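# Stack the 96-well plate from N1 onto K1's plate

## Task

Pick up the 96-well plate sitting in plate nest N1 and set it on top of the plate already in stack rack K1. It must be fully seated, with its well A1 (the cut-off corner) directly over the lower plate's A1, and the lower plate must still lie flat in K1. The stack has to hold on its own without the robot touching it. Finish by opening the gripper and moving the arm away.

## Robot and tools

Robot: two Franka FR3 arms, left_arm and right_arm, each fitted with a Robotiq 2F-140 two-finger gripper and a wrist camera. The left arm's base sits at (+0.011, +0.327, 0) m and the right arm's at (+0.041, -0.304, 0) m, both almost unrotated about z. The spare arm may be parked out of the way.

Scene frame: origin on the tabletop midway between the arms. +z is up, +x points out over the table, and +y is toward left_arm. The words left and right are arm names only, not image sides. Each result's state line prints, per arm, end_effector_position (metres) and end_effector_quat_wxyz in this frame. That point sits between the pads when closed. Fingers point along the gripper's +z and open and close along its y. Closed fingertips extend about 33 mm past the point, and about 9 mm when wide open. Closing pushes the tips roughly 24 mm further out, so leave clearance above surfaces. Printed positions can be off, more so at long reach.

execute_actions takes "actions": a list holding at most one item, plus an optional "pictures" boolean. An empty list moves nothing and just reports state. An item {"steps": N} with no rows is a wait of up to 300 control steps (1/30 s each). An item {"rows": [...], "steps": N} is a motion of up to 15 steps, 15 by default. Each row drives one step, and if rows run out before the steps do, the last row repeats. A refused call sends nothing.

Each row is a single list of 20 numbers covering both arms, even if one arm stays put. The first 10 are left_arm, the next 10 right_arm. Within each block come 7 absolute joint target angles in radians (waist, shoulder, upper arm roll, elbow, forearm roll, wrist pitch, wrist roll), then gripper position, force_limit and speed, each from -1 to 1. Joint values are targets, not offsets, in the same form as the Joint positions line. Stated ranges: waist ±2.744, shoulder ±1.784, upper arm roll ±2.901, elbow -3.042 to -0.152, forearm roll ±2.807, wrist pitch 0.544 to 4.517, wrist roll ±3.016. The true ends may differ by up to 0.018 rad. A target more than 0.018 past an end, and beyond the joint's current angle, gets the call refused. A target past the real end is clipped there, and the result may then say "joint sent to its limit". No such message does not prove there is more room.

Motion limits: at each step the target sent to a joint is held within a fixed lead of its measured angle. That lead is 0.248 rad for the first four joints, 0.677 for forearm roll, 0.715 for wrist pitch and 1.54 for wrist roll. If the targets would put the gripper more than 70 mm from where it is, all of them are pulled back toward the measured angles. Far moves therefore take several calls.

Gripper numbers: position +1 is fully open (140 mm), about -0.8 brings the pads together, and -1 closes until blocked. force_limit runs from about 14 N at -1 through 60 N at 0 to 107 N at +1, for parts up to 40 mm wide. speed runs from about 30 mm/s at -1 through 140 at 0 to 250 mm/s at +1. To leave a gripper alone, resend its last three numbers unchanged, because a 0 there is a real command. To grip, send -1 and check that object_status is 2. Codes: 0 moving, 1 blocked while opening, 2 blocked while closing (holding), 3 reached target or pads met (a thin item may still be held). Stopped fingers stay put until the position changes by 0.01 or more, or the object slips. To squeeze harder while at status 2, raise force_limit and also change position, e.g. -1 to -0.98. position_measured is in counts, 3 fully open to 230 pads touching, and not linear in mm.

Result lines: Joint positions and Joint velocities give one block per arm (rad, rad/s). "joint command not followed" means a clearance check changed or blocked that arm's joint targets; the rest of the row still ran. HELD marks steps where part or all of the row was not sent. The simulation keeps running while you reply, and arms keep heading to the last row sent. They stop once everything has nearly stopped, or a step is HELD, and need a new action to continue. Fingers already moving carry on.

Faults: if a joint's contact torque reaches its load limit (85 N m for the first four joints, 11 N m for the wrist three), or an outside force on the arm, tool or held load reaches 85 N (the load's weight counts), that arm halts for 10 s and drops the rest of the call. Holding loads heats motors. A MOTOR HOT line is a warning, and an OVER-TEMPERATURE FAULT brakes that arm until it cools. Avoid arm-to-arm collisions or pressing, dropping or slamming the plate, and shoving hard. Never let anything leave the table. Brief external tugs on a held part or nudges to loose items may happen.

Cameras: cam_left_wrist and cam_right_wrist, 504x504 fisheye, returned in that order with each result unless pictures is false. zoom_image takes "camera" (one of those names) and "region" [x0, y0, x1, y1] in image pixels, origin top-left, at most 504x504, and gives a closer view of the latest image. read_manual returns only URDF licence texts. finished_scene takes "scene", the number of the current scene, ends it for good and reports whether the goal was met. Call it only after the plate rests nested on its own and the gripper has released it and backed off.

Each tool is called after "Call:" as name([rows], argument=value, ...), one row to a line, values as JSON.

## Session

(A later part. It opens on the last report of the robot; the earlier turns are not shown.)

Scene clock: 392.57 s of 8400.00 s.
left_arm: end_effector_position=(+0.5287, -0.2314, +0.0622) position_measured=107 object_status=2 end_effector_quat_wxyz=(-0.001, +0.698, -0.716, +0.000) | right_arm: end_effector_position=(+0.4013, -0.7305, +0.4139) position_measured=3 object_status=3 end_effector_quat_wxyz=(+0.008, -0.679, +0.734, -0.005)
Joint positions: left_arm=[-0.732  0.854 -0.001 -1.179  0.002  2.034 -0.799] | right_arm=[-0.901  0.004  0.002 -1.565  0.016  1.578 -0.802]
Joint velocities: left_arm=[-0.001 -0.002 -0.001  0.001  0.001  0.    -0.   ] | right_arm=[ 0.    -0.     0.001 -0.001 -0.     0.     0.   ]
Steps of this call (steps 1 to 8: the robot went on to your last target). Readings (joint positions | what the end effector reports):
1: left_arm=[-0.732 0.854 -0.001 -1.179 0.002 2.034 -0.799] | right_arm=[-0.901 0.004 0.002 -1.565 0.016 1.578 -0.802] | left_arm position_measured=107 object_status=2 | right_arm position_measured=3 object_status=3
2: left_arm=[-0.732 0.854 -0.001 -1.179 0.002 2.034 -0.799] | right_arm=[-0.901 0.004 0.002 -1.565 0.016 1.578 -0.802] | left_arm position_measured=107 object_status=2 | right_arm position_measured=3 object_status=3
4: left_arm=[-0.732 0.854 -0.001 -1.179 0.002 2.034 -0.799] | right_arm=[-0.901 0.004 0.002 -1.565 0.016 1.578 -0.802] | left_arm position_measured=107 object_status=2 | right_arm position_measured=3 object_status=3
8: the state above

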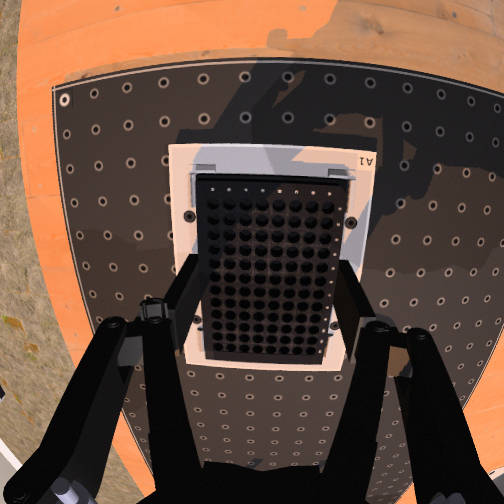

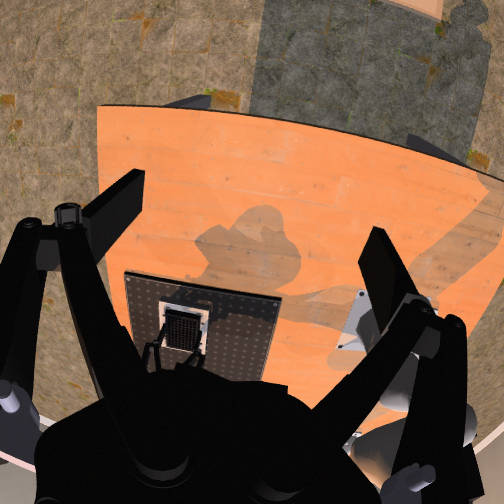

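Call:
execute_actions([
  {"rows": [[-0.732,0.8518,0,-1.1766,0,2.0251,-0.799,-1,0,-0.6,-0.9,0.003,0.004,-1.565,0.016,1.578,-0.802,1,0,0],[-0.732,0.8504,0,-1.1756,0,2.0223,-0.799,-1,0,-0.6,-0.9,0.003,0.004,-1.565,0.016,1.578,-0.802,1,0,0],[-0.732,0.8489,0,-1.1744,0,2.0193,-0.799,-1,0,-0.6,-0.9,0.003,0.004,-1.565,0.016,1.578,-0.802,1,0,0],[-0.732,0.8472,0,-1.1732,0,2.016,-0.799,-1,0,-0.6,-0.9,0.003,0.004,-1.565,0.016,1.578,-0.802,1,0,0],[-0.732,0.8454,0,-1.1718,0,2.0124,-0.799,-1,0,-0.6,-0.9,0.003,0.004,-1.565,0.016,1.578,-0.802,1,0,0],[-0.732,0.8435,0,-1.1703,0,2.0086,-0.799,-1,0,-0.6,-0.9,0.003,0.004,-1.565,0.016,1.578,-0.802,1,0,0],[-0.732,0.8413,0,-1.1687,0,2.0044,-0.799,-1,0,-0.6,-0.9,0.003,0.004,-1.565,0.016,1.578,-0.802,1,0,0],[-0.732,0.8391,0,-1.167,0,2.0001,-0.799,-1,0,-0.6,-0.9,0.003,0.004,-1.565,0.016,1.578,-0.802,1,0,0],[-0.732,0.8366,0,-1.1652,0,1.9954,-0.799,-1,0,-0.6,-0.9,0.003,0.004,-1.565,0.016,1.578,-0.802,1,0,0],[-0.732,0.834,0,-1.1633,0,1.9905,-0.799,-1,0,-0.6,-0.9,0.003,0.004,-1.565,0.016,1.578,-0.802,1,0,0],[-0.732,0.8313,0,-1.1612,0,1.9853,-0.799,-1,0,-0.6,-0.9,0.003,0.004,-1.565,0.016,1.578,-0.802,1,0,0],[-0.732,0.8284,0,-1.1591,0,1.9799,-0.799,-1,0,-0.6,-0.9,0.003,0.004,-1.565,0.016,1.578,-0.802,1,0,0],[-0.732,0.8254,0,-1.1568,0,1.9742,-0.799,-1,0,-0.6,-0.9,0.003,0.004,-1.565,0.016,1.578,-0.802,1,0,0],[-0.732,0.8215,0,-1.156,0,1.9713,-0.79,-1,0,-0.6,-0.9,0.003,0.004,-1.565,0.016,1.578,-0.802,1,0,0],[-0.73,0.815,0,-1.158,0,1.9705,-0.775,-1,0,-0.6,-0.9,0.003,0.004,-1.565,0.016,1.578,-0.802,1,0,0]], "steps": 15},
], pictures=false)

Call:
execute_actions([
  {"rows": [[-0.7275,0.8067,0,-1.1628,0,1.9699,-0.7535,-1,0,-0.6,-0.9,0.003,0.004,-1.565,0.016,1.578,-0.802,1,0,0],[-0.724,0.7973,0,-1.1711,0,1.9689,-0.7418,-1,0,-0.6,-0.9,0.003,0.004,-1.565,0.016,1.578,-0.802,1,0,0],[-0.7195,0.7854,0,-1.1818,0,1.9676,-0.7289,-1,0,-0.6,-0.9,0.003,0.004,-1.565,0.016,1.578,-0.802,1,0,0],[-0.714,0.7711,0,-1.1947,0,1.9661,-0.7149,-1,0,-0.6,-0.9,0.003,0.004,-1.565,0.016,1.578,-0.802,1,0,0],[-0.7075,0.7545,0,-1.2098,0,1.9645,-0.6999,-1,0,-0.6,-0.9,0.003,0.004,-1.565,0.016,1.578,-0.802,1,0,0],[-0.7,0.7357,0,-1.2269,0,1.9628,-0.6839,-1,0,-0.6,-0.9,0.003,0.004,-1.565,0.016,1.578,-0.802,1,0,0],[-0.6915,0.7151,0,-1.2459,0,1.9611,-0.667,-1,0,-0.6,-0.9,0.003,0.004,-1.565,0.016,1.578,-0.802,1,0,0],[-0.682,0.6927,0,-1.2667,0,1.9594,-0.6493,-1,0,-0.6,-0.9,0.003,0.004,-1.565,0.016,1.578,-0.802,1,0,0],[-0.6716,0.6687,0,-1.2892,0,1.9579,-0.6308,-1,0,-0.6,-0.9,0.003,0.004,-1.565,0.016,1.578,-0.802,1,0,0],[-0.6602,0.6434,0,-1.3132,0,1.9566,-0.6117,-1,0,-0.6,-0.9,0.003,0.004,-1.565,0.016,1.578,-0.802,1,0,0],[-0.6478,0.617,0,-1.3386,0,1.9555,-0.592,-1,0,-0.6,-0.9,0.003,0.004,-1.565,0.016,1.578,-0.802,1,0,0],[-0.6345,0.5896,0,-1.3653,0,1.9547,-0.572,-1,0,-0.6,-0.9,0.003,0.004,-1.565,0.016,1.578,-0.802,1,0,0],[-0.6203,0.5616,0,-1.393,0,1.9551,-0.5515,-1,0,-0.6,-0.9,0.003,0.004,-1.565,0.016,1.578,-0.802,1,0,0],[-0.6053,0.5331,0,-1.4216,0,1.9562,-0.5308,-1,0,-0.6,-0.9,0.003,0.004,-1.565,0.016,1.578,-0.802,1,0,0],[-0.5894,0.5043,0,-1.451,0,1.958,-0.51,-1,0,-0.6,-0.9,0.003,0.004,-1.565,0.016,1.578,-0.802,1,0,0]], "steps": 15},
], pictures=false)

Call:
execute_actions([
  {"rows": [[-0.5727,0.4756,0,-1.481,0,1.9603,-0.489,-1,0,-0.6,-0.9,0.003,0.004,-1.565,0.016,1.578,-0.802,1,0,0],[-0.5554,0.4469,0,-1.5113,0,1.9633,-0.4682,-1,0,-0.6,-0.9,0.003,0.004,-1.565,0.016,1.578,-0.802,1,0,0],[-0.5374,0.4187,0,-1.5419,0,1.967,-0.4475,-1,0,-0.6,-0.9,0.003,0.004,-1.565,0.016,1.578,-0.802,1,0,0],[-0.5188,0.391,0,-1.5726,0,1.9712,-0.427,-1,0,-0.6,-0.9,0.003,0.004,-1.565,0.016,1.578,-0.802,1,0,0],[-0.4997,0.364,0,-1.6032,0,1.976,-0.407,-1,0,-0.6,-0.9,0.003,0.004,-1.565,0.016,1.578,-0.802,1,0,0],[-0.4802,0.3378,0,-1.6335,0,1.9815,-0.3873,-1,0,-0.6,-0.9,0.003,0.004,-1.565,0.016,1.578,-0.802,1,0,0],[-0.4604,0.3126,0,-1.6635,0,1.9874,-0.3682,-1,0,-0.6,-0.9,0.003,0.004,-1.565,0.016,1.578,-0.802,1,0,0],[-0.4404,0.2885,0,-1.693,0,1.9938,-0.3498,-1,0,-0.6,-0.9,0.003,0.004,-1.565,0.016,1.578,-0.802,1,0,0],[-0.4203,0.2655,0,-1.7218,0,2.0007,-0.332,-1,0,-0.6,-0.9,0.003,0.004,-1.565,0.016,1.578,-0.802,1,0,0],[-0.4002,0.2438,0,-1.7498,0,2.0078,-0.3151,-1,0,-0.6,-0.9,0.003,0.004,-1.565,0.016,1.578,-0.802,1,0,0],[-0.3802,0.2234,0,-1.777,0,2.0152,-0.2991,-1,0,-0.6,-0.9,0.003,0.004,-1.565,0.016,1.578,-0.802,1,0,0],[-0.3604,0.2043,0,-1.8031,0,2.0228,-0.2841,-1,0,-0.6,-0.9,0.003,0.004,-1.565,0.016,1.578,-0.802,1,0,0],[-0.3411,0.1866,0,-1.8281,0,2.0304,-0.2701,-1,0,-0.6,-0.9,0.003,0.004,-1.565,0.016,1.578,-0.802,1,0,0],[-0.3222,0.1703,0,-1.8518,0,2.038,-0.2572,-1,0,-0.6,-0.9,0.003,0.004,-1.565,0.016,1.578,-0.802,1,0,0],[-0.3039,0.1553,0,-1.8743,0,2.0454,-0.2455,-1,0,-0.6,-0.9,0.003,0.004,-1.565,0.016,1.578,-0.802,1,0,0]], "steps": 15},
], pictures=false)

Call:
execute_actions([
  {"rows": [[-0.2865,0.1416,0,-1.8954,0,2.0527,-0.2351,-1,0,-0.6,-0.9,0.003,0.004,-1.565,0.016,1.578,-0.802,1,0,0],[-0.2699,0.1293,0,-1.9151,0,2.0596,-0.2259,-1,0,-0.6,-0.9,0.003,0.004,-1.565,0.016,1.578,-0.802,1,0,0],[-0.2542,0.1182,0,-1.9332,0,2.066,-0.2181,-1,0,-0.6,-0.9,0.003,0.004,-1.565,0.016,1.578,-0.802,1,0,0],[-0.2397,0.1084,0,-1.9498,0,2.072,-0.2116,-1,0,-0.6,-0.9,0.003,0.004,-1.565,0.016,1.578,-0.802,1,0,0],[-0.2264,0.0998,0,-1.9647,0,2.0773,-0.2066,-1,0,-0.6,-0.9,0.003,0.004,-1.565,0.016,1.578,-0.802,1,0,0],[-0.2144,0.0924,0,-1.978,0,2.0819,-0.203,-1,0,-0.6,-0.9,0.003,0.004,-1.565,0.016,1.578,-0.802,1,0,0],[-0.2038,0.086,0,-1.9896,0,2.0859,-0.2,-1,0,-0.6,-0.9,0.003,0.004,-1.565,0.016,1.578,-0.802,1,0,0],[-0.1947,0.0807,0,-1.9994,0,2.0889,-0.2,-1,0,-0.6,-0.9,0.003,0.004,-1.565,0.016,1.578,-0.802,1,0,0],[-0.1871,0.0764,0,-2.0076,0,2.0912,-0.2,-1,0,-0.6,-0.9,0.003,0.004,-1.565,0.016,1.578,-0.802,1,0,0],[-0.1812,0.0732,0,-2.0138,0,2.0926,-0.2,-1,0,-0.6,-0.9,0.003,0.004,-1.565,0.016,1.578,-0.802,1,0,0],[-0.1769,0.0708,0,-2.0184,0,2.093,-0.2,-1,0,-0.6,-0.9,0.003,0.004,-1.565,0.016,1.578,-0.802,1,0,0],[-0.1752,0.0695,0,-2.0211,0,2.093,-0.2,-1,0,-0.6,-0.9,0.003,0.004,-1.565,0.016,1.578,-0.802,1,0,0],[-0.1745,0.069,0,-2.022,0,2.093,-0.2,-1,0,-0.6,-0.9,0.003,0.004,-1.565,0.016,1.578,-0.802,1,0,0]], "steps": 15},
], pictures=false)

Call:
execute_actions([
  {"steps": 30},
])

Scene clock: 513.07 s of 8400.00 s.
left_arm: end_effector_position=(+0.5287, -0.2314, +0.0867) position_measured=107 object_status=2 end_effector_quat_wxyz=(-0.001, +0.698, -0.716, +0.000) | right_arm: end_effector_position=(+0.4013, -0.7305, +0.4139) position_measured=3 object_status=3 end_effector_quat_wxyz=(+0.008, -0.679, +0.734, -0.005)
Joint positions: left_arm=[-0.732  0.828 -0.001 -1.162  0.002  1.99  -0.798] | right_arm=[-0.901  0.004  0.002 -1.565  0.016  1.578 -0.802]
Joint velocities: left_arm=[ 0.002 -0.126  0.001  0.011 -0.001 -0.107  0.055] | right_arm=[-0.     0.001  0.001  0.     0.001 -0.001  0.   ]
Steps of this call (steps 1 to 15: the robot went on to your last target; steps 16 to 90: nothing new was sent; then 117.00 s passed at rest; steps 91 to 105: all 15 steps of this action). Readings (joint positions | what the end effector reports):
91: left_arm=[-0.732 0.854 -0.001 -1.179 0.002 2.034 -0.799] | right_arm=[-0.901 0.004 0.002 -1.565 0.016 1.578 -0.802] | left_arm position_measured=107 object_status=2 | right_arm position_measured=3 object_status=3
92: left_arm=[-0.732 0.854 -0.001 -1.179 0.002 2.032 -0.799] | right_arm=[-0.901 0.004 0.002 -1.565 0.016 1.578 -0.802] | left_arm position_measured=107 object_status=2 | right_arm position_measured=3 object_status=3
94: left_arm=[-0.732 0.853 -0.001 -1.178 0.002 2.029 -0.799] | right_arm=[-0.901 0.004 0.002 -1.565 0.016 1.578 -0.802] | left_arm position_measured=107 object_status=2 | right_arm position_measured=3 object_status=3
98: left_arm=[-0.732 0.847 -0.001 -1.174 0.002 2.018 -0.799] | right_arm=[-0.901 0.004 0.002 -1.565 0.016 1.578 -0.802] | left_arm position_measured=107 object_status=2 | right_arm position_measured=3 object_status=3
105: the state above

Scene clock: 513.57 s of 8400.00 s.
left_arm: end_effector_position=(+0.5496, -0.1448, +0.1675) position_measured=107 object_status=2 end_effector_quat_wxyz=(-0.000, +0.683, -0.731, +0.002) | right_arm: end_effector_position=(+0.4013, -0.7305, +0.4139) position_measured=3 object_status=3 end_effector_quat_wxyz=(+0.008, -0.679, +0.734, -0.005)
Joint positions: left_arm=[-0.627  0.57  -0.003 -1.389  0.002  1.962 -0.652] | right_arm=[-0.901  0.004  0.002 -1.565  0.016  1.578 -0.802]
Joint velocities: left_arm=[ 0.436 -0.839  0.012 -0.78   0.    -0.035  0.451] | right_arm=[ 0.     0.001  0.001  0.001  0.001  0.001 -0.001]
Steps of this call (steps 1 to 15: all 15 steps of this action). Readings (joint positions | what the end effector reports):
1: left_arm=[-0.732 0.823 -0.001 -1.162 0.002 1.987 -0.794] | right_arm=[-0.901 0.004 0.002 -1.565 0.016 1.578 -0.802] | left_arm position_measured=107 object_status=2 | right_arm position_measured=3 object_status=3
2: left_arm=[-0.731 0.817 -0.001 -1.164 0.002 1.984 -0.790] | right_arm=[-0.901 0.004 0.002 -1.565 0.016 1.578 -0.802] | left_arm position_measured=107 object_status=2 | right_arm position_measured=3 object_status=3
4: left_arm=[-0.727 0.799 -0.001 -1.176 0.002 1.980 -0.778] | right_arm=[-0.901 0.004 0.002 -1.565 0.016 1.578 -0.802] | left_arm position_measured=107 object_status=2 | right_arm position_measured=3 object_status=3
8: left_arm=[-0.706 0.740 -0.002 -1.229 0.002 1.972 -0.744] | right_arm=[-0.901 0.004 0.002 -1.565 0.016 1.578 -0.802] | left_arm position_measured=107 object_status=2 | right_arm position_measured=3 object_status=3
15: the state above

Scene clock: 514.07 s of 8400.00 s.
left_arm: end_effector_position=(+0.5676, +0.0686, +0.2212) position_measured=107 object_status=2 end_effector_quat_wxyz=(-0.002, +0.692, -0.722, +0.001) | right_arm: end_effector_position=(+0.4013, -0.7305, +0.4139) position_measured=3 object_status=3 end_effector_quat_wxyz=(+0.008, -0.679, +0.734, -0.005)
Joint positions: left_arm=[-0.346  0.193  0.001 -1.816  0.002  2.012 -0.394] | right_arm=[-0.901  0.004  0.002 -1.565  0.016  1.578 -0.802]
Joint velocities: left_arm=[ 0.563 -0.509  0.023 -0.728 -0.     0.164  0.473] | right_arm=[ 0.001  0.    -0.    -0.    -0.    -0.001 -0.001]
Steps of this call (steps 1 to 15: all 15 steps of this action). Readings (joint positions | what the end effector reports):
1: left_arm=[-0.611 0.541 -0.003 -1.416 0.002 1.962 -0.637] | right_arm=[-0.901 0.004 0.002 -1.565 0.016 1.578 -0.802] | left_arm position_measured=107 object_status=2 | right_arm position_measured=3 object_status=3
2: left_arm=[-0.595 0.512 -0.002 -1.444 0.002 1.962 -0.620] | right_arm=[-0.901 0.004 0.002 -1.565 0.016 1.578 -0.802] | left_arm position_measured=107 object_status=2 | right_arm position_measured=3 object_status=3
4: left_arm=[-0.561 0.454 -0.002 -1.503 0.002 1.964 -0.586] | right_arm=[-0.901 0.004 0.002 -1.565 0.016 1.578 -0.802] | left_arm position_measured=107 object_status=2 | right_arm position_measured=3 object_status=3
8: left_arm=[-0.485 0.344 -0.001 -1.622 0.002 1.974 -0.515] | right_arm=[-0.901 0.004 0.002 -1.565 0.016 1.578 -0.802] | left_arm position_measured=107 object_status=2 | right_arm position_measured=3 object_status=3
15: the state above

Scene clock: 514.57 s of 8400.00 s.
left_arm: end_effector_position=(+0.5568, +0.1799, +0.2041) position_measured=107 object_status=2 end_effector_quat_wxyz=(+0.001, +0.700, -0.714, -0.004) | right_arm: end_effector_position=(+0.4013, -0.7305, +0.4139) position_measured=3 object_status=3 end_effector_quat_wxyz=(+0.008, -0.679, +0.734, -0.005)
Joint positions: left_arm=[-0.176  0.073  0.003 -2.017  0.002  2.082 -0.245] | right_arm=[-0.901  0.004  0.002 -1.565  0.016  1.578 -0.802]
Joint velocities: left_arm=[ 0.029 -0.026  0.    -0.052 -0.001  0.045  0.13 ] | right_arm=[ 0.001  0.002 -0.001 -0.     0.001 -0.    -0.   ]
Steps of this call (steps 1 to 15: all 15 steps of this action). Readings (joint positions | what the end effector reports):
1: left_arm=[-0.327 0.176 0.002 -1.840 0.002 2.019 -0.379] | right_arm=[-0.901 0.004 0.002 -1.565 0.016 1.578 -0.802] | left_arm position_measured=107 object_status=2 | right_arm position_measured=3 object_status=3
2: left_arm=[-0.309 0.161 0.002 -1.862 0.002 2.025 -0.364] | right_arm=[-0.901 0.004 0.002 -1.565 0.016 1.578 -0.802] | left_arm position_measured=107 object_status=2 | right_arm position_measured=3 object_status=3
4: left_arm=[-0.275 0.135 0.002 -1.904 0.002 2.038 -0.336] | right_arm=[-0.901 0.004 0.002 -1.565 0.016 1.578 -0.802] | left_arm position_measured=107 object_status=2 | right_arm position_measured=3 object_status=3
8: left_arm=[-0.219 0.098 0.003 -1.968 0.002 2.061 -0.291] | right_arm=[-0.901 0.004 0.002 -1.565 0.016 1.578 -0.802] | left_arm position_measured=107 object_status=2 | right_arm position_measured=3 object_status=3
15: the state above

Scene clock: 515.57 s of 8400.00 s.
left_arm: end_effector_position=(+0.5578, +0.1789, +0.2044) position_measured=107 object_status=2 end_effector_quat_wxyz=(-0.001, +0.686, -0.727, -0.001) | right_arm: end_effector_position=(+0.4013, -0.7305, +0.4139) position_measured=3 object_status=3 end_effector_quat_wxyz=(+0.008, -0.679, +0.734, -0.005)
Joint positions: left_arm=[-0.175  0.071  0.001 -2.02   0.002  2.09  -0.208] | right_arm=[-0.901  0.004  0.002 -1.565  0.016  1.578 -0.802]
Joint velocities: left_arm=[ 0.    -0.     0.001 -0.     0.001  0.     0.006] | right_arm=[-0.001 -0.001 -0.001  0.002  0.002  0.    -0.   ]
Steps of this call (steps 1 to 30: the robot went on to your last target). Readings (joint positions | what the end effector reports):
1: left_arm=[-0.176 0.072 0.003 -2.018 0.002 2.083 -0.241] | right_arm=[-0.901 0.004 0.002 -1.565 0.016 1.578 -0.802] | left_arm position_measured=107 object_status=2 | right_arm position_measured=3 object_status=3
2: left_arm=[-0.176 0.072 0.003 -2.019 0.002 2.084 -0.238] | right_arm=[-0.901 0.004 0.002 -1.565 0.016 1.578 -0.802] | left_arm position_measured=107 object_status=2 | right_arm position_measured=3 object_status=3
4: left_arm=[-0.175 0.071 0.002 -2.020 0.002 2.086 -0.231] | right_arm=[-0.901 0.004 0.002 -1.565 0.016 1.578 -0.802] | left_arm position_measured=107 object_status=2 | right_arm position_measured=3 object_status=3
8: left_arm=[-0.175 0.071 0.002 -2.020 0.002 2.088 -0.222] | right_arm=[-0.901 0.004 0.002 -1.565 0.016 1.578 -0.802] | left_arm position_measured=107 object_status=2 | right_arm position_measured=3 object_status=3
30: the state above
All arms were judged still, so your last target was given up. Only a new action makes them travel on or press farther. Fingers that are still opening or closing keep moving.

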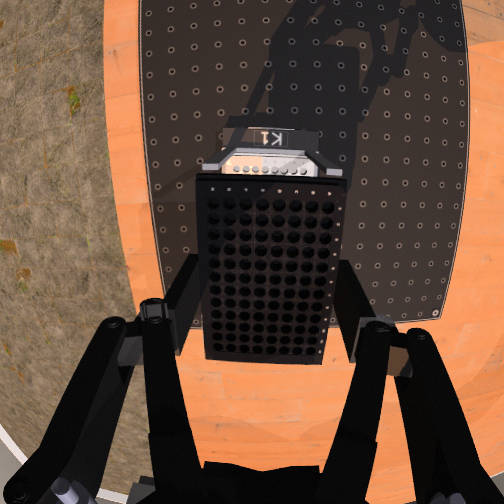

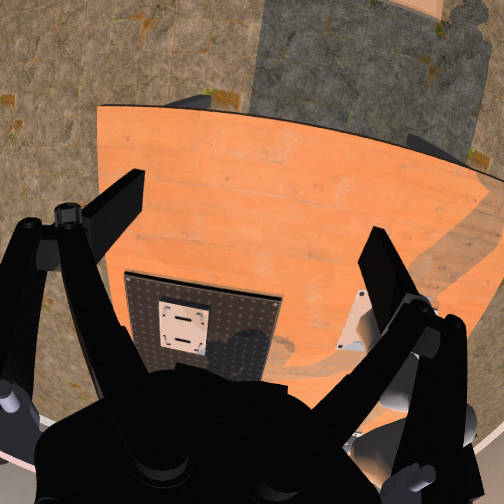

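Call:
zoom_image(camera="cam_left_wrist", region=[190, 145, 270, 205])

Call:
zoom_image(camera="cam_left_wrist", region=[280, 145, 360, 205])

Region (190, 145, 270, 205) of cam_left_wrist's 504x504 image, scaled by 6.300, with more detail than that image has; it fills the top 378 rows of this view, and the rest is white.

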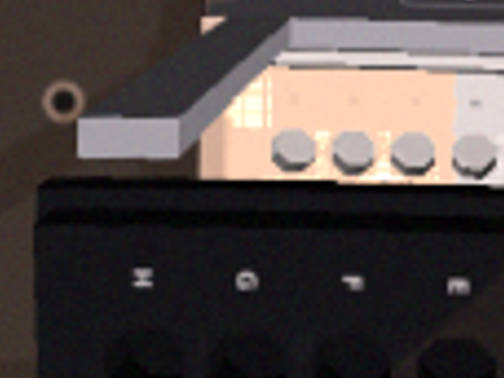

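Region (280, 145, 360, 205) of cam_left_wrist's 504x504 image, scaled by 6.300, with more detail than that image has; it fills the top 378 rows of this view, and the rest is white.

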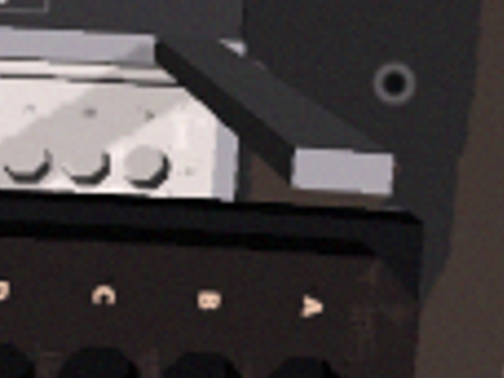

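Call:
execute_actions([
  {"rows": [[-0.174,0.0725,0,-2.023,0,2.097,-0.195,-1,0,-0.6,-0.9,0.003,0.004,-1.565,0.016,1.578,-0.802,1,0,0],[-0.1735,0.0735,0,-2.0245,0,2.1,-0.19,-1,0,-0.6,-0.9,0.003,0.004,-1.565,0.016,1.578,-0.802,1,0,0],[-0.173,0.0745,0,-2.026,0,2.103,-0.185,-1,0,-0.6,-0.9,0.003,0.004,-1.565,0.016,1.578,-0.802,1,0,0],[-0.1724,0.0755,0,-2.0278,0,2.106,-0.185,-1,0,-0.6,-0.9,0.003,0.004,-1.565,0.016,1.578,-0.802,1,0,0],[-0.1724,0.0767,0,-2.0296,0,2.109,-0.185,-1,0,-0.6,-0.9,0.003,0.004,-1.565,0.016,1.578,-0.802,1,0,0],[-0.1724,0.0779,0,-2.0314,0,2.112,-0.185,-1,0,-0.6,-0.9,0.003,0.004,-1.565,0.016,1.578,-0.802,1,0,0],[-0.1724,0.079,0,-2.0332,0,2.115,-0.19,-1,0,-0.6,-0.9,0.003,0.004,-1.565,0.016,1.578,-0.802,1,0,0],[-0.1724,0.08,0,-2.0348,0,2.118,-0.19,-1,0,-0.6,-0.9,0.003,0.004,-1.565,0.016,1.578,-0.802,1,0,0],[-0.1724,0.081,0,-2.0362,0,2.119,-0.19,-1,0,-0.6,-0.9,0.003,0.004,-1.565,0.016,1.578,-0.802,1,0,0],[-0.1724,0.0817,0,-2.0372,0,2.119,-0.19,-1,0,-0.6,-0.9,0.003,0.004,-1.565,0.016,1.578,-0.802,1,0,0]], "steps": 15},
], pictures=false)

Call:
execute_actions([
  {"steps": 18},
])

Call:
zoom_image(camera="cam_left_wrist", region=[185, 145, 265, 205])

Call:
zoom_image(camera="cam_left_wrist", region=[280, 145, 360, 205])

Scene clock: 581.93 s of 8400.00 s.
left_arm: end_effector_position=(+0.5563, +0.1774, +0.1933) position_measured=108 object_status=2 end_effector_quat_wxyz=(+0.002, +0.683, -0.730, -0.001) | right_arm: end_effector_position=(+0.4013, -0.7305, +0.4139) position_measured=3 object_status=3 end_effector_quat_wxyz=(+0.008, -0.679, +0.734, -0.005)
Joint positions: left_arm=[-0.174  0.081 -0.001 -2.036 -0.003  2.112 -0.197] | right_arm=[-0.901  0.004  0.002 -1.565  0.016  1.578 -0.802]
Joint velocities: left_arm=[ 0.001  0.     0.001 -0.003 -0.     0.018  0.005] | right_arm=[-0.     0.001 -0.001 -0.     0.001  0.    -0.   ]
Steps of this call (steps 1 to 100: nothing new was sent; then 62.53 s passed at rest; steps 101 to 115: all 15 steps of this action). Readings (joint positions | what the end effector reports):
101: left_arm=[-0.176 0.070 -0.001 -2.024 -0.003 2.090 -0.206] | right_arm=[-0.901 0.004 0.002 -1.565 0.016 1.578 -0.802] | left_arm position_measured=108 object_status=2 | right_arm position_measured=3 object_status=3
102: left_arm=[-0.176 0.071 -0.001 -2.024 -0.003 2.091 -0.205] | right_arm=[-0.901 0.004 0.002 -1.565 0.016 1.578 -0.802] | left_arm position_measured=108 object_status=2 | right_arm position_measured=3 object_status=3
104: left_arm=[-0.175 0.072 -0.001 -2.024 -0.003 2.095 -0.202] | right_arm=[-0.901 0.004 0.002 -1.565 0.016 1.578 -0.802] | left_arm position_measured=108 object_status=2 | right_arm position_measured=3 object_status=3
108: left_arm=[-0.174 0.076 -0.001 -2.029 -0.003 2.103 -0.199] | right_arm=[-0.901 0.004 0.002 -1.565 0.016 1.578 -0.802] | left_arm position_measured=108 object_status=2 | right_arm position_measured=3 object_status=3
115: the state above

Scene clock: 582.53 s of 8400.00 s.
left_arm: end_effector_position=(+0.5573, +0.1771, +0.1936) position_measured=108 object_status=2 end_effector_quat_wxyz=(+0.002, +0.683, -0.731, +0.000) | right_arm: end_effector_position=(+0.4013, -0.7305, +0.4139) position_measured=3 object_status=3 end_effector_quat_wxyz=(+0.008, -0.679, +0.734, -0.005)
Joint positions: left_arm=[-0.174  0.081 -0.001 -2.036 -0.003  2.116 -0.196] | right_arm=[-0.901  0.004  0.002 -1.565  0.016  1.578 -0.802]
Joint velocities: left_arm=[-0.001 -0.     0.001  0.001 -0.     0.     0.001] | right_arm=[ 0.002 -0.    -0.001  0.001  0.001 -0.    -0.001]
Steps of this call (steps 1 to 15: the robot went on to your last target; steps 16 to 18: nothing new was sent). Readings (joint positions | what the end effector reports):
1: left_arm=[-0.174 0.081 -0.001 -2.036 -0.003 2.113 -0.197] | right_arm=[-0.901 0.004 0.002 -1.565 0.016 1.578 -0.802] | left_arm position_measured=108 object_status=2 | right_arm position_measured=3 object_status=3
2: left_arm=[-0.174 0.081 -0.001 -2.036 -0.003 2.113 -0.197] | right_arm=[-0.901 0.004 0.002 -1.565 0.016 1.578 -0.802] | left_arm position_measured=108 object_status=2 | right_arm position_measured=3 object_status=3
4: left_arm=[-0.174 0.081 -0.001 -2.036 -0.003 2.114 -0.197] | right_arm=[-0.901 0.004 0.002 -1.565 0.016 1.578 -0.802] | left_arm position_measured=108 object_status=2 | right_arm position_measured=3 object_status=3
8: left_arm=[-0.174 0.081 -0.001 -2.036 -0.003 2.115 -0.197] | right_arm=[-0.901 0.004 0.002 -1.565 0.016 1.578 -0.802] | left_arm position_measured=108 object_status=2 | right_arm position_measured=3 object_status=3
18: the state above
All arms were judged still, so your last target was given up. Only a new action makes them travel on or press farther. Fingers that are still opening or closing keep moving.

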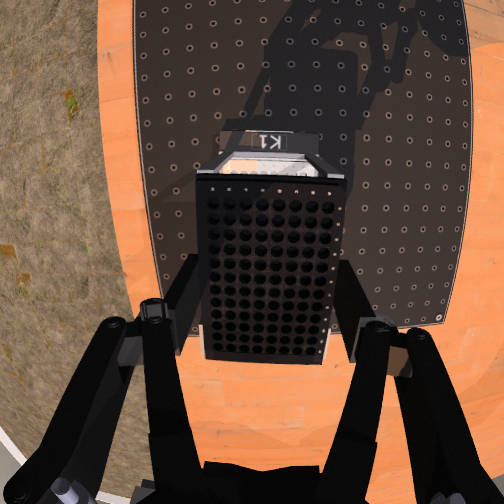

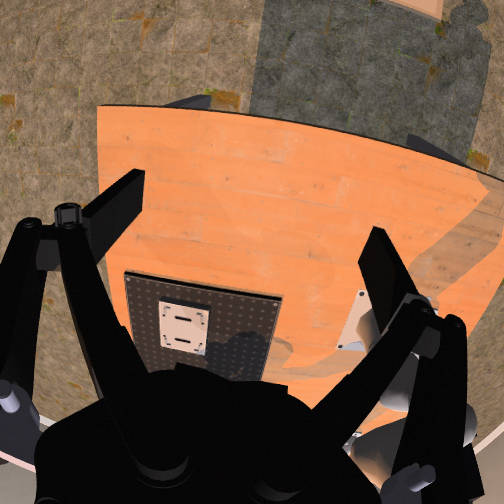

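Region (185, 145, 265, 205) of cam_left_wrist's 504x504 image, scaled by 6.300, with more detail than that image has; it fills the top 378 rows of this view, and the rest is white.

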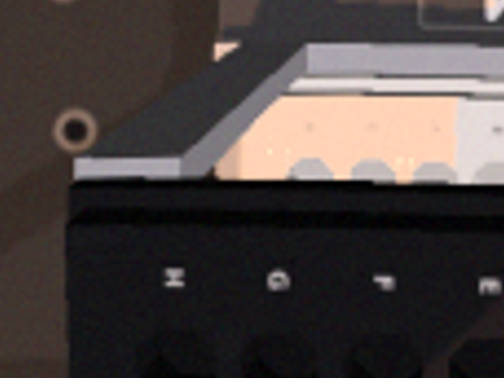

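Region (280, 145, 360, 205) of cam_left_wrist's 504x504 image, scaled by 6.300, with more detail than that image has; it fills the top 378 rows of this view, and the rest is white.

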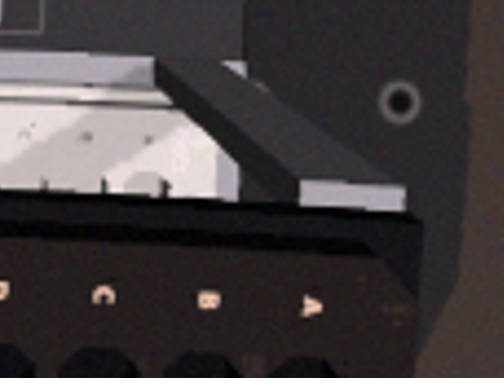

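Call:
execute_actions([
  {"rows": [[-0.1722,0.0817,0.001,-2.0372,0.002,2.119,-0.196,-1,0,-0.6,-0.9,0.003,0.004,-1.565,0.016,1.578,-0.802,1,0,0],[-0.172,0.0817,0.002,-2.0372,0.005,2.119,-0.196,-1,0,-0.6,-0.9,0.003,0.004,-1.565,0.016,1.578,-0.802,1,0,0]], "steps": 15},
])

Call:
zoom_image(camera="cam_left_wrist", region=[185, 145, 265, 205])

Call:
zoom_image(camera="cam_left_wrist", region=[280, 145, 360, 205])

Call:
zoom_image(camera="cam_left_wrist", region=[190, 300, 340, 375])

Scene clock: 602.83 s of 8400.00 s.
left_arm: end_effector_position=(+0.5580, +0.1792, +0.1935) position_measured=108 object_status=2 end_effector_quat_wxyz=(-0.000, +0.682, -0.731, -0.001) | right_arm: end_effector_position=(+0.4013, -0.7305, +0.4139) position_measured=3 object_status=3 end_effector_quat_wxyz=(+0.008, -0.679, +0.734, -0.005)
Joint positions: left_arm=[-0.174  0.081  0.001 -2.036  0.002  2.116 -0.196] | right_arm=[-0.901  0.004  0.002 -1.565  0.016  1.578 -0.802]
Joint velocities: left_arm=[-0.    -0.    -0.     0.001  0.001 -0.     0.   ] | right_arm=[-0.    -0.001 -0.001 -0.001 -0.001  0.    -0.   ]
Steps of this call (steps 1 to 90: nothing new was sent; then 16.80 s passed at rest; steps 91 to 105: all 15 steps of this action). Readings (joint positions | what the end effector reports):
91: left_arm=[-0.174 0.081 -0.001 -2.036 -0.003 2.116 -0.196] | right_arm=[-0.901 0.004 0.002 -1.565 0.016 1.578 -0.802] | left_arm position_measured=108 object_status=2 | right_arm position_measured=3 object_status=3
92: left_arm=[-0.174 0.081 -0.001 -2.036 -0.002 2.116 -0.196] | right_arm=[-0.901 0.004 0.002 -1.565 0.016 1.578 -0.802] | left_arm position_measured=108 object_status=2 | right_arm position_measured=3 object_status=3
94: left_arm=[-0.174 0.081 -0.000 -2.036 -0.000 2.116 -0.196] | right_arm=[-0.901 0.004 0.002 -1.565 0.016 1.578 -0.802] | left_arm position_measured=108 object_status=2 | right_arm position_measured=3 object_status=3
98: left_arm=[-0.174 0.081 0.000 -2.036 0.001 2.116 -0.196] | right_arm=[-0.901 0.004 0.002 -1.565 0.016 1.578 -0.802] | left_arm position_measured=108 object_status=2 | right_arm position_measured=3 object_status=3
105: the state above

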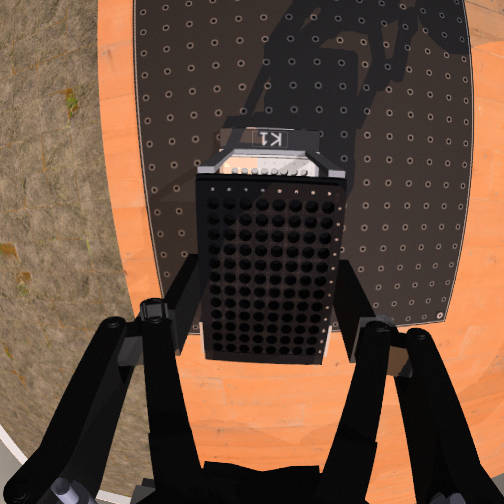

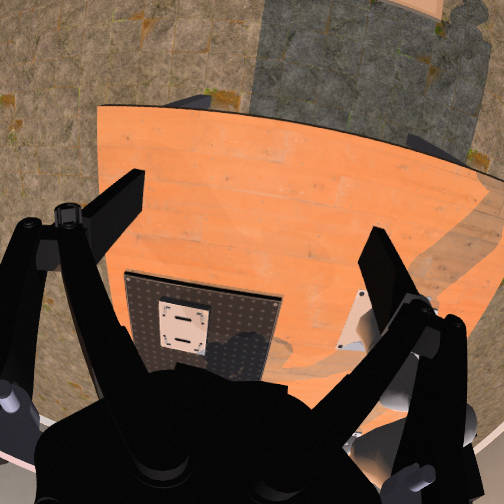

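Region (185, 145, 265, 205) of cam_left_wrist's 504x504 image, scaled by 6.300, with more detail than that image has; it fills the top 378 rows of this view, and the rest is white.

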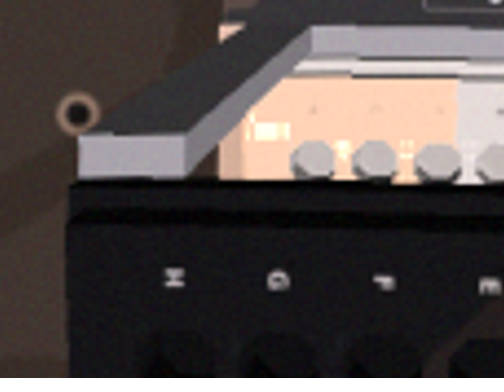

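Region (280, 145, 360, 205) of cam_left_wrist's 504x504 image, scaled by 6.300, with more detail than that image has; it fills the top 378 rows of this view, and the rest is white.

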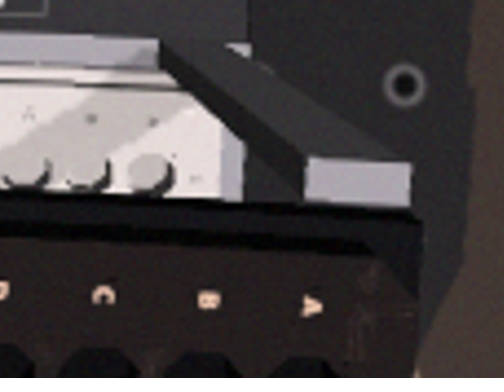

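Region (190, 300, 340, 375) of cam_left_wrist's 504x504 image, scaled by 3.360, with more detail than that image has.

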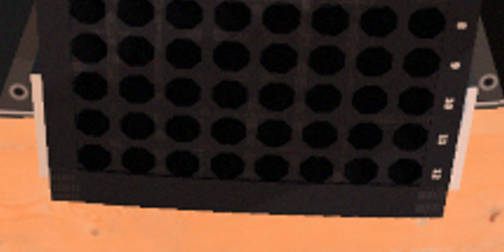

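Call:
execute_actions([
  {"rows": [[-0.1704,0.0817,0.002,-2.0372,0.005,2.119,-0.196,-1,0,-0.6,-0.9,0.003,0.004,-1.565,0.016,1.578,-0.802,1,0,0]], "steps": 12},
])

Call:
zoom_image(camera="cam_left_wrist", region=[185, 145, 265, 205])

Call:
zoom_image(camera="cam_left_wrist", region=[280, 145, 360, 205])

Scene clock: 656.87 s of 8400.00 s.
left_arm: end_effector_position=(+0.5582, +0.1802, +0.1935) position_measured=108 object_status=2 end_effector_quat_wxyz=(-0.000, +0.683, -0.730, -0.001) | right_arm: end_effector_position=(+0.4013, -0.7305, +0.4139) position_measured=3 object_status=3 end_effector_quat_wxyz=(+0.008, -0.679, +0.734, -0.005)
Joint positions: left_arm=[-0.172  0.081  0.001 -2.036  0.002  2.116 -0.196] | right_arm=[-0.901  0.004  0.002 -1.565  0.016  1.578 -0.802]
Joint velocities: left_arm=[ 0.001  0.001 -0.002 -0.001  0.002  0.001 -0.   ] | right_arm=[ 0.001 -0.001  0.     0.     0.     0.001 -0.001]
Steps of this call (steps 1 to 15: the robot went on to your last target; steps 16 to 90: nothing new was sent; then 50.63 s passed at rest; steps 91 to 102: all 12 steps of this action). Readings (joint positions | what the end effector reports):
91: left_arm=[-0.174 0.081 0.001 -2.036 0.002 2.116 -0.196] | right_arm=[-0.901 0.004 0.002 -1.565 0.016 1.578 -0.802] | left_arm position_measured=108 object_status=2 | right_arm position_measured=3 object_status=3
92: left_arm=[-0.173 0.081 0.001 -2.036 0.002 2.116 -0.196] | right_arm=[-0.901 0.004 0.002 -1.565 0.016 1.578 -0.802] | left_arm position_measured=108 object_status=2 | right_arm position_measured=3 object_status=3
94: left_arm=[-0.173 0.081 0.001 -2.036 0.002 2.116 -0.196] | right_arm=[-0.901 0.004 0.002 -1.565 0.016 1.578 -0.802] | left_arm position_measured=108 object_status=2 | right_arm position_measured=3 object_status=3
98: left_arm=[-0.172 0.081 0.001 -2.036 0.002 2.116 -0.196] | right_arm=[-0.901 0.004 0.002 -1.565 0.016 1.578 -0.802] | left_arm position_measured=108 object_status=2 | right_arm position_measured=3 object_status=3
102: the state above

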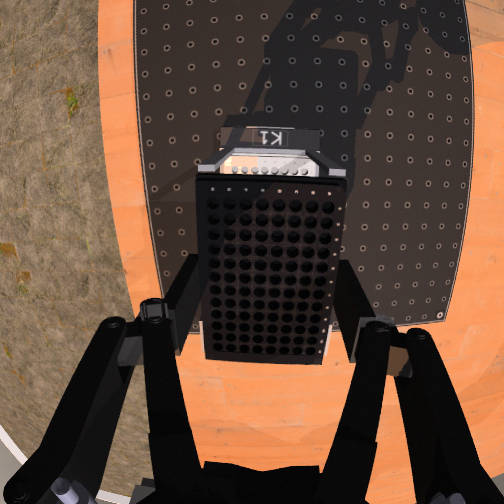

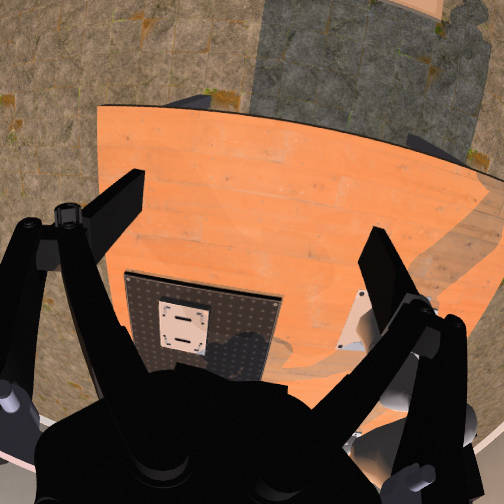

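Region (185, 145, 265, 205) of cam_left_wrist's 504x504 image, scaled by 6.300, with more detail than that image has; it fills the top 378 rows of this view, and the rest is white.

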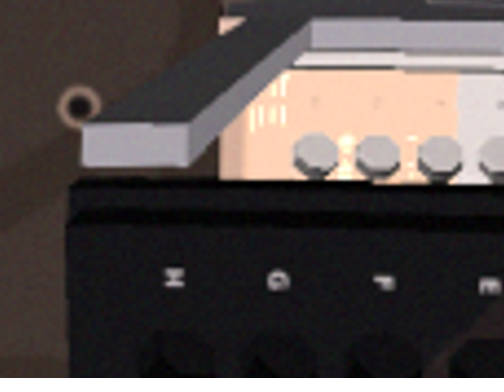

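Region (280, 145, 360, 205) of cam_left_wrist's 504x504 image, scaled by 6.300, with more detail than that image has; it fills the top 378 rows of this view, and the rest is white.

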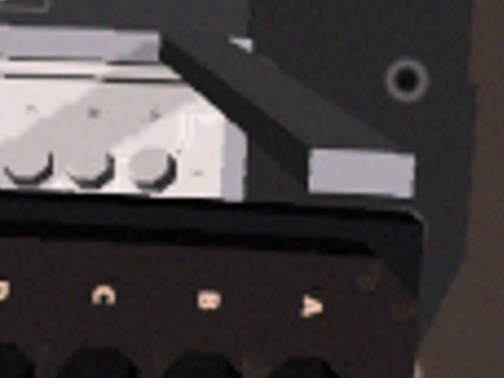

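Call:
execute_actions([
  {"rows": [[-0.1704,0.082,0.002,-2.0376,0.005,2.1202,-0.196,-1,0,-0.6,-0.9,0.003,0.004,-1.565,0.016,1.578,-0.802,1,0,0],[-0.1704,0.0826,0.002,-2.0384,0.005,2.123,-0.196,-1,0,-0.6,-0.9,0.003,0.004,-1.565,0.016,1.578,-0.802,1,0,0],[-0.1704,0.0836,0.002,-2.0396,0.005,2.1266,-0.196,-1,0,-0.6,-0.9,0.003,0.004,-1.565,0.016,1.578,-0.802,1,0,0],[-0.1704,0.0848,0.002,-2.0411,0.005,2.1302,-0.196,-1,0,-0.6,-0.9,0.003,0.004,-1.565,0.016,1.578,-0.802,1,0,0],[-0.1704,0.0859,0.002,-2.0426,0.005,2.1329,-0.196,-1,0,-0.6,-0.9,0.003,0.004,-1.565,0.016,1.578,-0.802,1,0,0],[-0.1704,0.0871,0.002,-2.0441,0.005,2.1355,-0.196,-1,0,-0.6,-0.9,0.003,0.004,-1.565,0.016,1.578,-0.802,1,0,0],[-0.1704,0.0882,0.002,-2.0455,0.005,2.1381,-0.196,-1,0,-0.6,-0.9,0.003,0.004,-1.565,0.016,1.578,-0.802,1,0,0],[-0.1704,0.0894,0.002,-2.047,0.005,2.1408,-0.196,-1,0,-0.6,-0.9,0.003,0.004,-1.565,0.016,1.578,-0.802,1,0,0],[-0.1704,0.0906,0.002,-2.0485,0.005,2.1434,-0.196,-1,0,-0.6,-0.9,0.003,0.004,-1.565,0.016,1.578,-0.802,1,0,0],[-0.1704,0.0917,0.002,-2.05,0.005,2.1461,-0.196,-1,0,-0.6,-0.9,0.003,0.004,-1.565,0.016,1.578,-0.802,1,0,0],[-0.1704,0.0929,0.002,-2.0514,0.005,2.1487,-0.196,-1,0,-0.6,-0.9,0.003,0.004,-1.565,0.016,1.578,-0.802,1,0,0],[-0.1704,0.094,0.002,-2.0529,0.005,2.1513,-0.196,-1,0,-0.6,-0.9,0.003,0.004,-1.565,0.016,1.578,-0.802,1,0,0],[-0.1704,0.095,0.002,-2.0541,0.005,2.1525,-0.196,-1,0,-0.6,-0.9,0.003,0.004,-1.565,0.016,1.578,-0.802,1,0,0],[-0.1704,0.0956,0.002,-2.0549,0.005,2.1525,-0.196,-1,0,-0.6,-0.9,0.003,0.004,-1.565,0.016,1.578,-0.802,1,0,0],[-0.1704,0.0959,0.002,-2.0553,0.005,2.1504,-0.196,-1,0,-0.6,-0.9,0.003,0.004,-1.565,0.016,1.578,-0.802,1,0,0]], "steps": 15},
], pictures=false)

Call:
execute_actions([
  {"steps": 12},
])

Call:
zoom_image(camera="cam_left_wrist", region=[185, 145, 365, 205])

Call:
zoom_image(camera="cam_left_wrist", region=[185, 305, 345, 380])

Scene clock: 683.07 s of 8400.00 s.
left_arm: end_effector_position=(+0.5607, +0.1797, +0.1883) position_measured=108 object_status=2 end_effector_quat_wxyz=(-0.003, +0.683, -0.730, +0.003) | right_arm: end_effector_position=(+0.4013, -0.7305, +0.4139) position_measured=3 object_status=3 end_effector_quat_wxyz=(+0.008, -0.679, +0.734, -0.005)
Joint positions: left_arm=[-0.172  0.086  0.001 -2.047  0.002  2.142 -0.196] | right_arm=[-0.901  0.004  0.002 -1.565  0.016  1.578 -0.802]
Joint velocities: left_arm=[ 0.001  0.004 -0.    -0.018  0.001  0.029 -0.001] | right_arm=[ 0.     0.001  0.001 -0.     0.     0.    -0.   ]
Steps of this call (steps 1 to 15: the robot went on to your last target; steps 16 to 90: nothing new was sent; then 22.70 s passed at rest; steps 91 to 105: all 15 steps of this action). Readings (joint positions | what the end effector reports):
91: left_arm=[-0.172 0.081 0.001 -2.036 0.002 2.116 -0.196] | right_arm=[-0.901 0.004 0.002 -1.565 0.016 1.578 -0.802] | left_arm position_measured=108 object_status=2 | right_arm position_measured=3 object_status=3
92: left_arm=[-0.172 0.081 0.001 -2.036 0.002 2.117 -0.196] | right_arm=[-0.901 0.004 0.002 -1.565 0.016 1.578 -0.802] | left_arm position_measured=108 object_status=2 | right_arm position_measured=3 object_status=3
94: left_arm=[-0.172 0.082 0.001 -2.037 0.002 2.119 -0.196] | right_arm=[-0.901 0.004 0.002 -1.565 0.016 1.578 -0.802] | left_arm position_measured=108 object_status=2 | right_arm position_measured=3 object_status=3
98: left_arm=[-0.172 0.084 0.001 -2.041 0.002 2.127 -0.196] | right_arm=[-0.901 0.004 0.002 -1.565 0.016 1.578 -0.802] | left_arm position_measured=108 object_status=2 | right_arm position_measured=3 object_status=3
105: the state above

Scene clock: 683.47 s of 8400.00 s.
left_arm: end_effector_position=(+0.5626, +0.1794, +0.1884) position_measured=108 object_status=2 end_effector_quat_wxyz=(-0.005, +0.683, -0.731, +0.006) | right_arm: end_effector_position=(+0.4013, -0.7305, +0.4139) position_measured=3 object_status=3 end_effector_quat_wxyz=(+0.008, -0.679, +0.734, -0.005)
Joint positions: left_arm=[-0.172  0.086  0.001 -2.048  0.003  2.149 -0.196] | right_arm=[-0.901  0.004  0.002 -1.565  0.016  1.578 -0.802]
Joint velocities: left_arm=[-0.     0.01   0.001 -0.003 -0.     0.008  0.001] | right_arm=[ 0.001  0.001  0.    -0.001 -0.     0.001 -0.   ]
Steps of this call (steps 1 to 12: the robot went on to your last target). Readings (joint positions | what the end effector reports):
1: left_arm=[-0.172 0.086 0.001 -2.048 0.002 2.142 -0.196] | right_arm=[-0.901 0.004 0.002 -1.565 0.016 1.578 -0.802] | left_arm position_measured=108 object_status=2 | right_arm position_measured=3 object_status=3
2: left_arm=[-0.172 0.086 0.001 -2.048 0.002 2.143 -0.196] | right_arm=[-0.901 0.004 0.002 -1.565 0.016 1.578 -0.802] | left_arm position_measured=108 object_status=2 | right_arm position_measured=3 object_status=3
4: left_arm=[-0.172 0.086 0.001 -2.048 0.002 2.144 -0.196] | right_arm=[-0.901 0.004 0.002 -1.565 0.016 1.578 -0.802] | left_arm position_measured=108 object_status=2 | right_arm position_measured=3 object_status=3
8: left_arm=[-0.172 0.086 0.001 -2.048 0.002 2.146 -0.196] | right_arm=[-0.901 0.004 0.002 -1.565 0.016 1.578 -0.802] | left_arm position_measured=108 object_status=2 | right_arm position_measured=3 object_status=3
12: the state above

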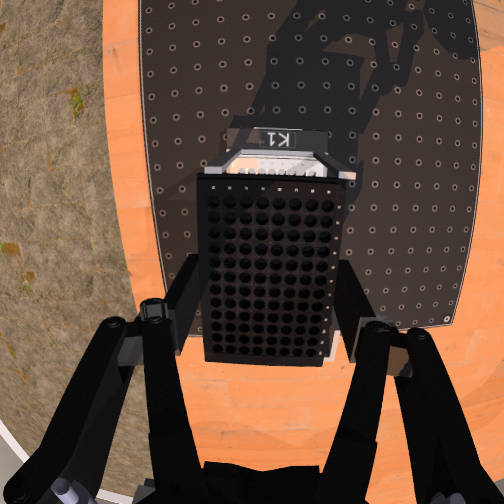

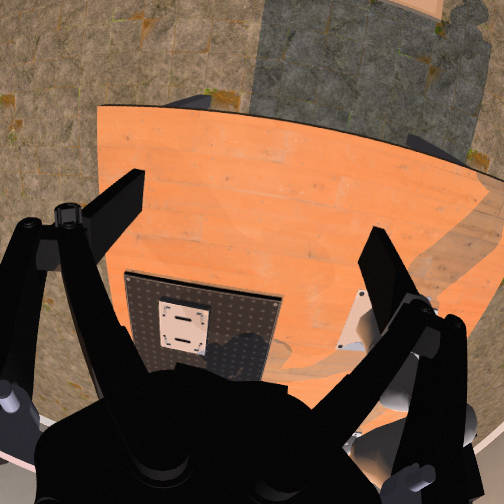

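Region (185, 145, 365, 205) of cam_left_wrist's 504x504 image, scaled by 2.800, with more detail than that image has.

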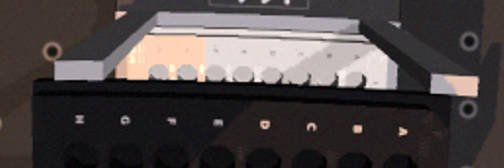

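Region (185, 305, 345, 380) of cam_left_wrist's 504x504 image, scaled by 3.150, with more detail than that image has; it fills the top 236 rows of this view, and the rest is white.

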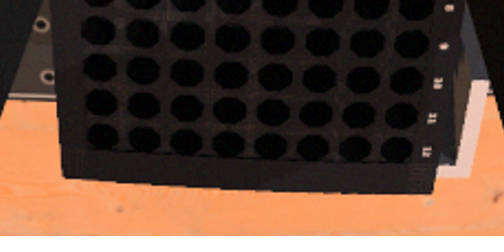

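It caught on the rack's top edge. Backing up.

Call:
execute_actions([
  {"rows": [[-0.1704,0.086,0.002,-2.047,0.002,2.146,-0.196,-1,0,-0.6,-0.9,0.003,0.004,-1.565,0.016,1.578,-0.802,1,0,0],[-0.1704,0.084,0.002,-2.044,0.002,2.142,-0.196,-1,0,-0.6,-0.9,0.003,0.004,-1.565,0.016,1.578,-0.802,1,0,0],[-0.1704,0.082,0.002,-2.041,0.002,2.136,-0.196,-1,0,-0.6,-0.9,0.003,0.004,-1.565,0.016,1.578,-0.802,1,0,0],[-0.1704,0.08,0.002,-2.038,0.002,2.128,-0.196,-1,0,-0.6,-0.9,0.003,0.004,-1.565,0.016,1.578,-0.802,1,0,0],[-0.1704,0.0785,0.002,-2.035,0.002,2.12,-0.196,-1,0,-0.6,-0.9,0.003,0.004,-1.565,0.016,1.578,-0.802,1,0,0],[-0.1704,0.077,0.002,-2.032,0.002,2.112,-0.196,-1,0,-0.6,-0.9,0.003,0.004,-1.565,0.016,1.578,-0.802,1,0,0],[-0.1704,0.077,0.002,-2.032,0.002,2.108,-0.196,-1,0,-0.6,-0.9,0.003,0.004,-1.565,0.016,1.578,-0.802,1,0,0]], "steps": 15},
], pictures=false)

Call:
execute_actions([
  {"steps": 15},
])

Call:
zoom_image(camera="cam_left_wrist", region=[185, 145, 265, 205])

Call:
zoom_image(camera="cam_left_wrist", region=[280, 145, 360, 205])

Call:
zoom_image(camera="cam_left_wrist", region=[190, 300, 340, 375])

Scene clock: 695.80 s of 8400.00 s.
left_arm: end_effector_position=(+0.5593, +0.1803, +0.1961) position_measured=108 object_status=2 end_effector_quat_wxyz=(-0.002, +0.683, -0.730, +0.001) | right_arm: end_effector_position=(+0.4013, -0.7305, +0.4139) position_measured=3 object_status=3 end_effector_quat_wxyz=(+0.008, -0.679, +0.734, -0.005)
Joint positions: left_arm=[-0.172  0.078  0.001 -2.034  0.003  2.115 -0.196] | right_arm=[-0.901  0.004  0.002 -1.565  0.016  1.578 -0.802]
Joint velocities: left_arm=[ 0.    -0.     0.    -0.001 -0.002 -0.027  0.001] | right_arm=[ 0.001 -0.    -0.    -0.    -0.     0.     0.   ]
Steps of this call (steps 1 to 15: the robot went on to your last target; steps 16 to 90: nothing new was sent; then 8.83 s passed at rest; steps 91 to 105: all 15 steps of this action). Readings (joint positions | what the end effector reports):
91: left_arm=[-0.172 0.086 0.001 -2.048 0.003 2.149 -0.196] | right_arm=[-0.901 0.004 0.002 -1.565 0.016 1.578 -0.802] | left_arm position_measured=108 object_status=2 | right_arm position_measured=3 object_status=3
92: left_arm=[-0.172 0.085 0.001 -2.047 0.003 2.148 -0.196] | right_arm=[-0.901 0.004 0.002 -1.565 0.016 1.578 -0.802] | left_arm position_measured=108 object_status=2 | right_arm position_measured=3 object_status=3
94: left_arm=[-0.172 0.083 0.001 -2.044 0.003 2.144 -0.196] | right_arm=[-0.901 0.004 0.002 -1.565 0.016 1.578 -0.802] | left_arm position_measured=108 object_status=2 | right_arm position_measured=3 object_status=3
98: left_arm=[-0.172 0.079 0.001 -2.036 0.003 2.128 -0.196] | right_arm=[-0.901 0.004 0.002 -1.565 0.016 1.578 -0.802] | left_arm position_measured=108 object_status=2 | right_arm position_measured=3 object_status=3
105: the state above

Scene clock: 696.30 s of 8400.00 s.
left_arm: end_effector_position=(+0.5580, +0.1807, +0.1958) position_measured=108 object_status=2 end_effector_quat_wxyz=(-0.001, +0.683, -0.730, -0.001) | right_arm: end_effector_position=(+0.4013, -0.7305, +0.4139) position_measured=3 object_status=3 end_effector_quat_wxyz=(+0.008, -0.679, +0.734, -0.005)
Joint positions: left_arm=[-0.172  0.078  0.001 -2.034  0.003  2.111 -0.196] | right_arm=[-0.901  0.004  0.002 -1.565  0.016  1.578 -0.802]
Joint velocities: left_arm=[ 0.     0.     0.     0.    -0.    -0.001 -0.001] | right_arm=[ 0.    -0.001 -0.001 -0.001  0.001 -0.     0.001]
Steps of this call (steps 1 to 15: the robot went on to your last target). Readings (joint positions | what the end effector reports):
1: left_arm=[-0.172 0.078 0.001 -2.034 0.003 2.115 -0.196] | right_arm=[-0.901 0.004 0.002 -1.565 0.016 1.578 -0.802] | left_arm position_measured=108 object_status=2 | right_arm position_measured=3 object_status=3
2: left_arm=[-0.172 0.078 0.001 -2.034 0.003 2.114 -0.196] | right_arm=[-0.901 0.004 0.002 -1.565 0.016 1.578 -0.802] | left_arm position_measured=108 object_status=2 | right_arm position_measured=3 object_status=3
4: left_arm=[-0.172 0.078 0.001 -2.034 0.003 2.113 -0.196] | right_arm=[-0.901 0.004 0.002 -1.565 0.016 1.578 -0.802] | left_arm position_measured=108 object_status=2 | right_arm position_measured=3 object_status=3
8: left_arm=[-0.172 0.078 0.001 -2.034 0.003 2.112 -0.196] | right_arm=[-0.901 0.004 0.002 -1.565 0.016 1.578 -0.802] | left_arm position_measured=108 object_status=2 | right_arm position_measured=3 object_status=3
15: the state above
All arms were judged still, so your last target was given up. Only a new action makes them travel on or press farther. Fingers that are still opening or closing keep moving.

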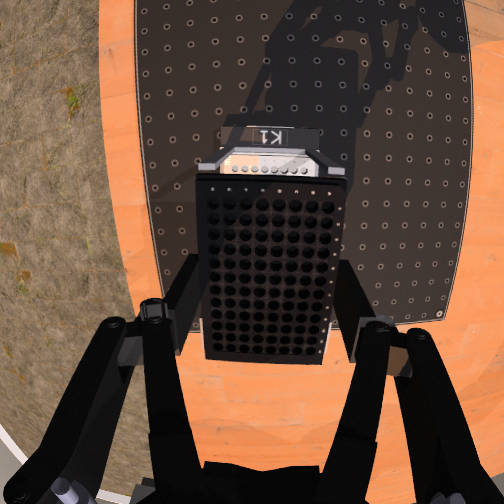

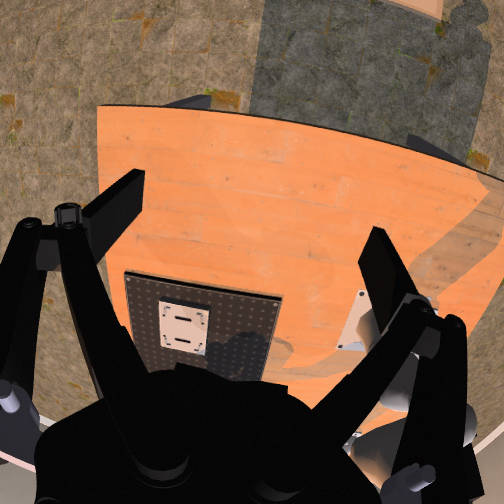

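Region (185, 145, 265, 205) of cam_left_wrist's 504x504 image, scaled by 6.300, with more detail than that image has; it fills the top 378 rows of this view, and the rest is white.

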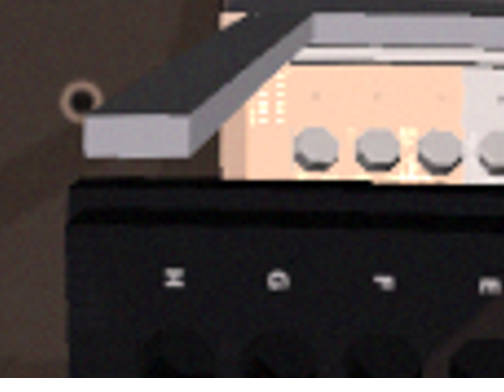

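Region (280, 145, 360, 205) of cam_left_wrist's 504x504 image, scaled by 6.300, with more detail than that image has; it fills the top 378 rows of this view, and the rest is white.

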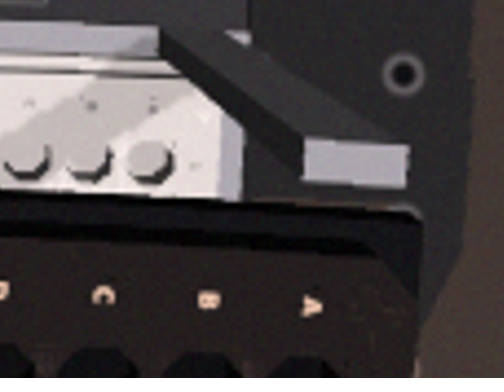

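Region (190, 300, 340, 375) of cam_left_wrist's 504x504 image, scaled by 3.360, with more detail than that image has.

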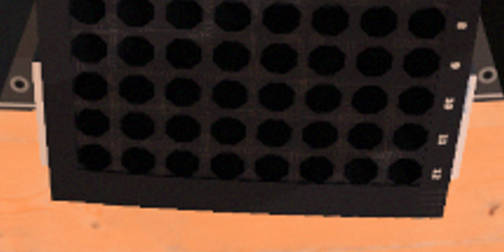

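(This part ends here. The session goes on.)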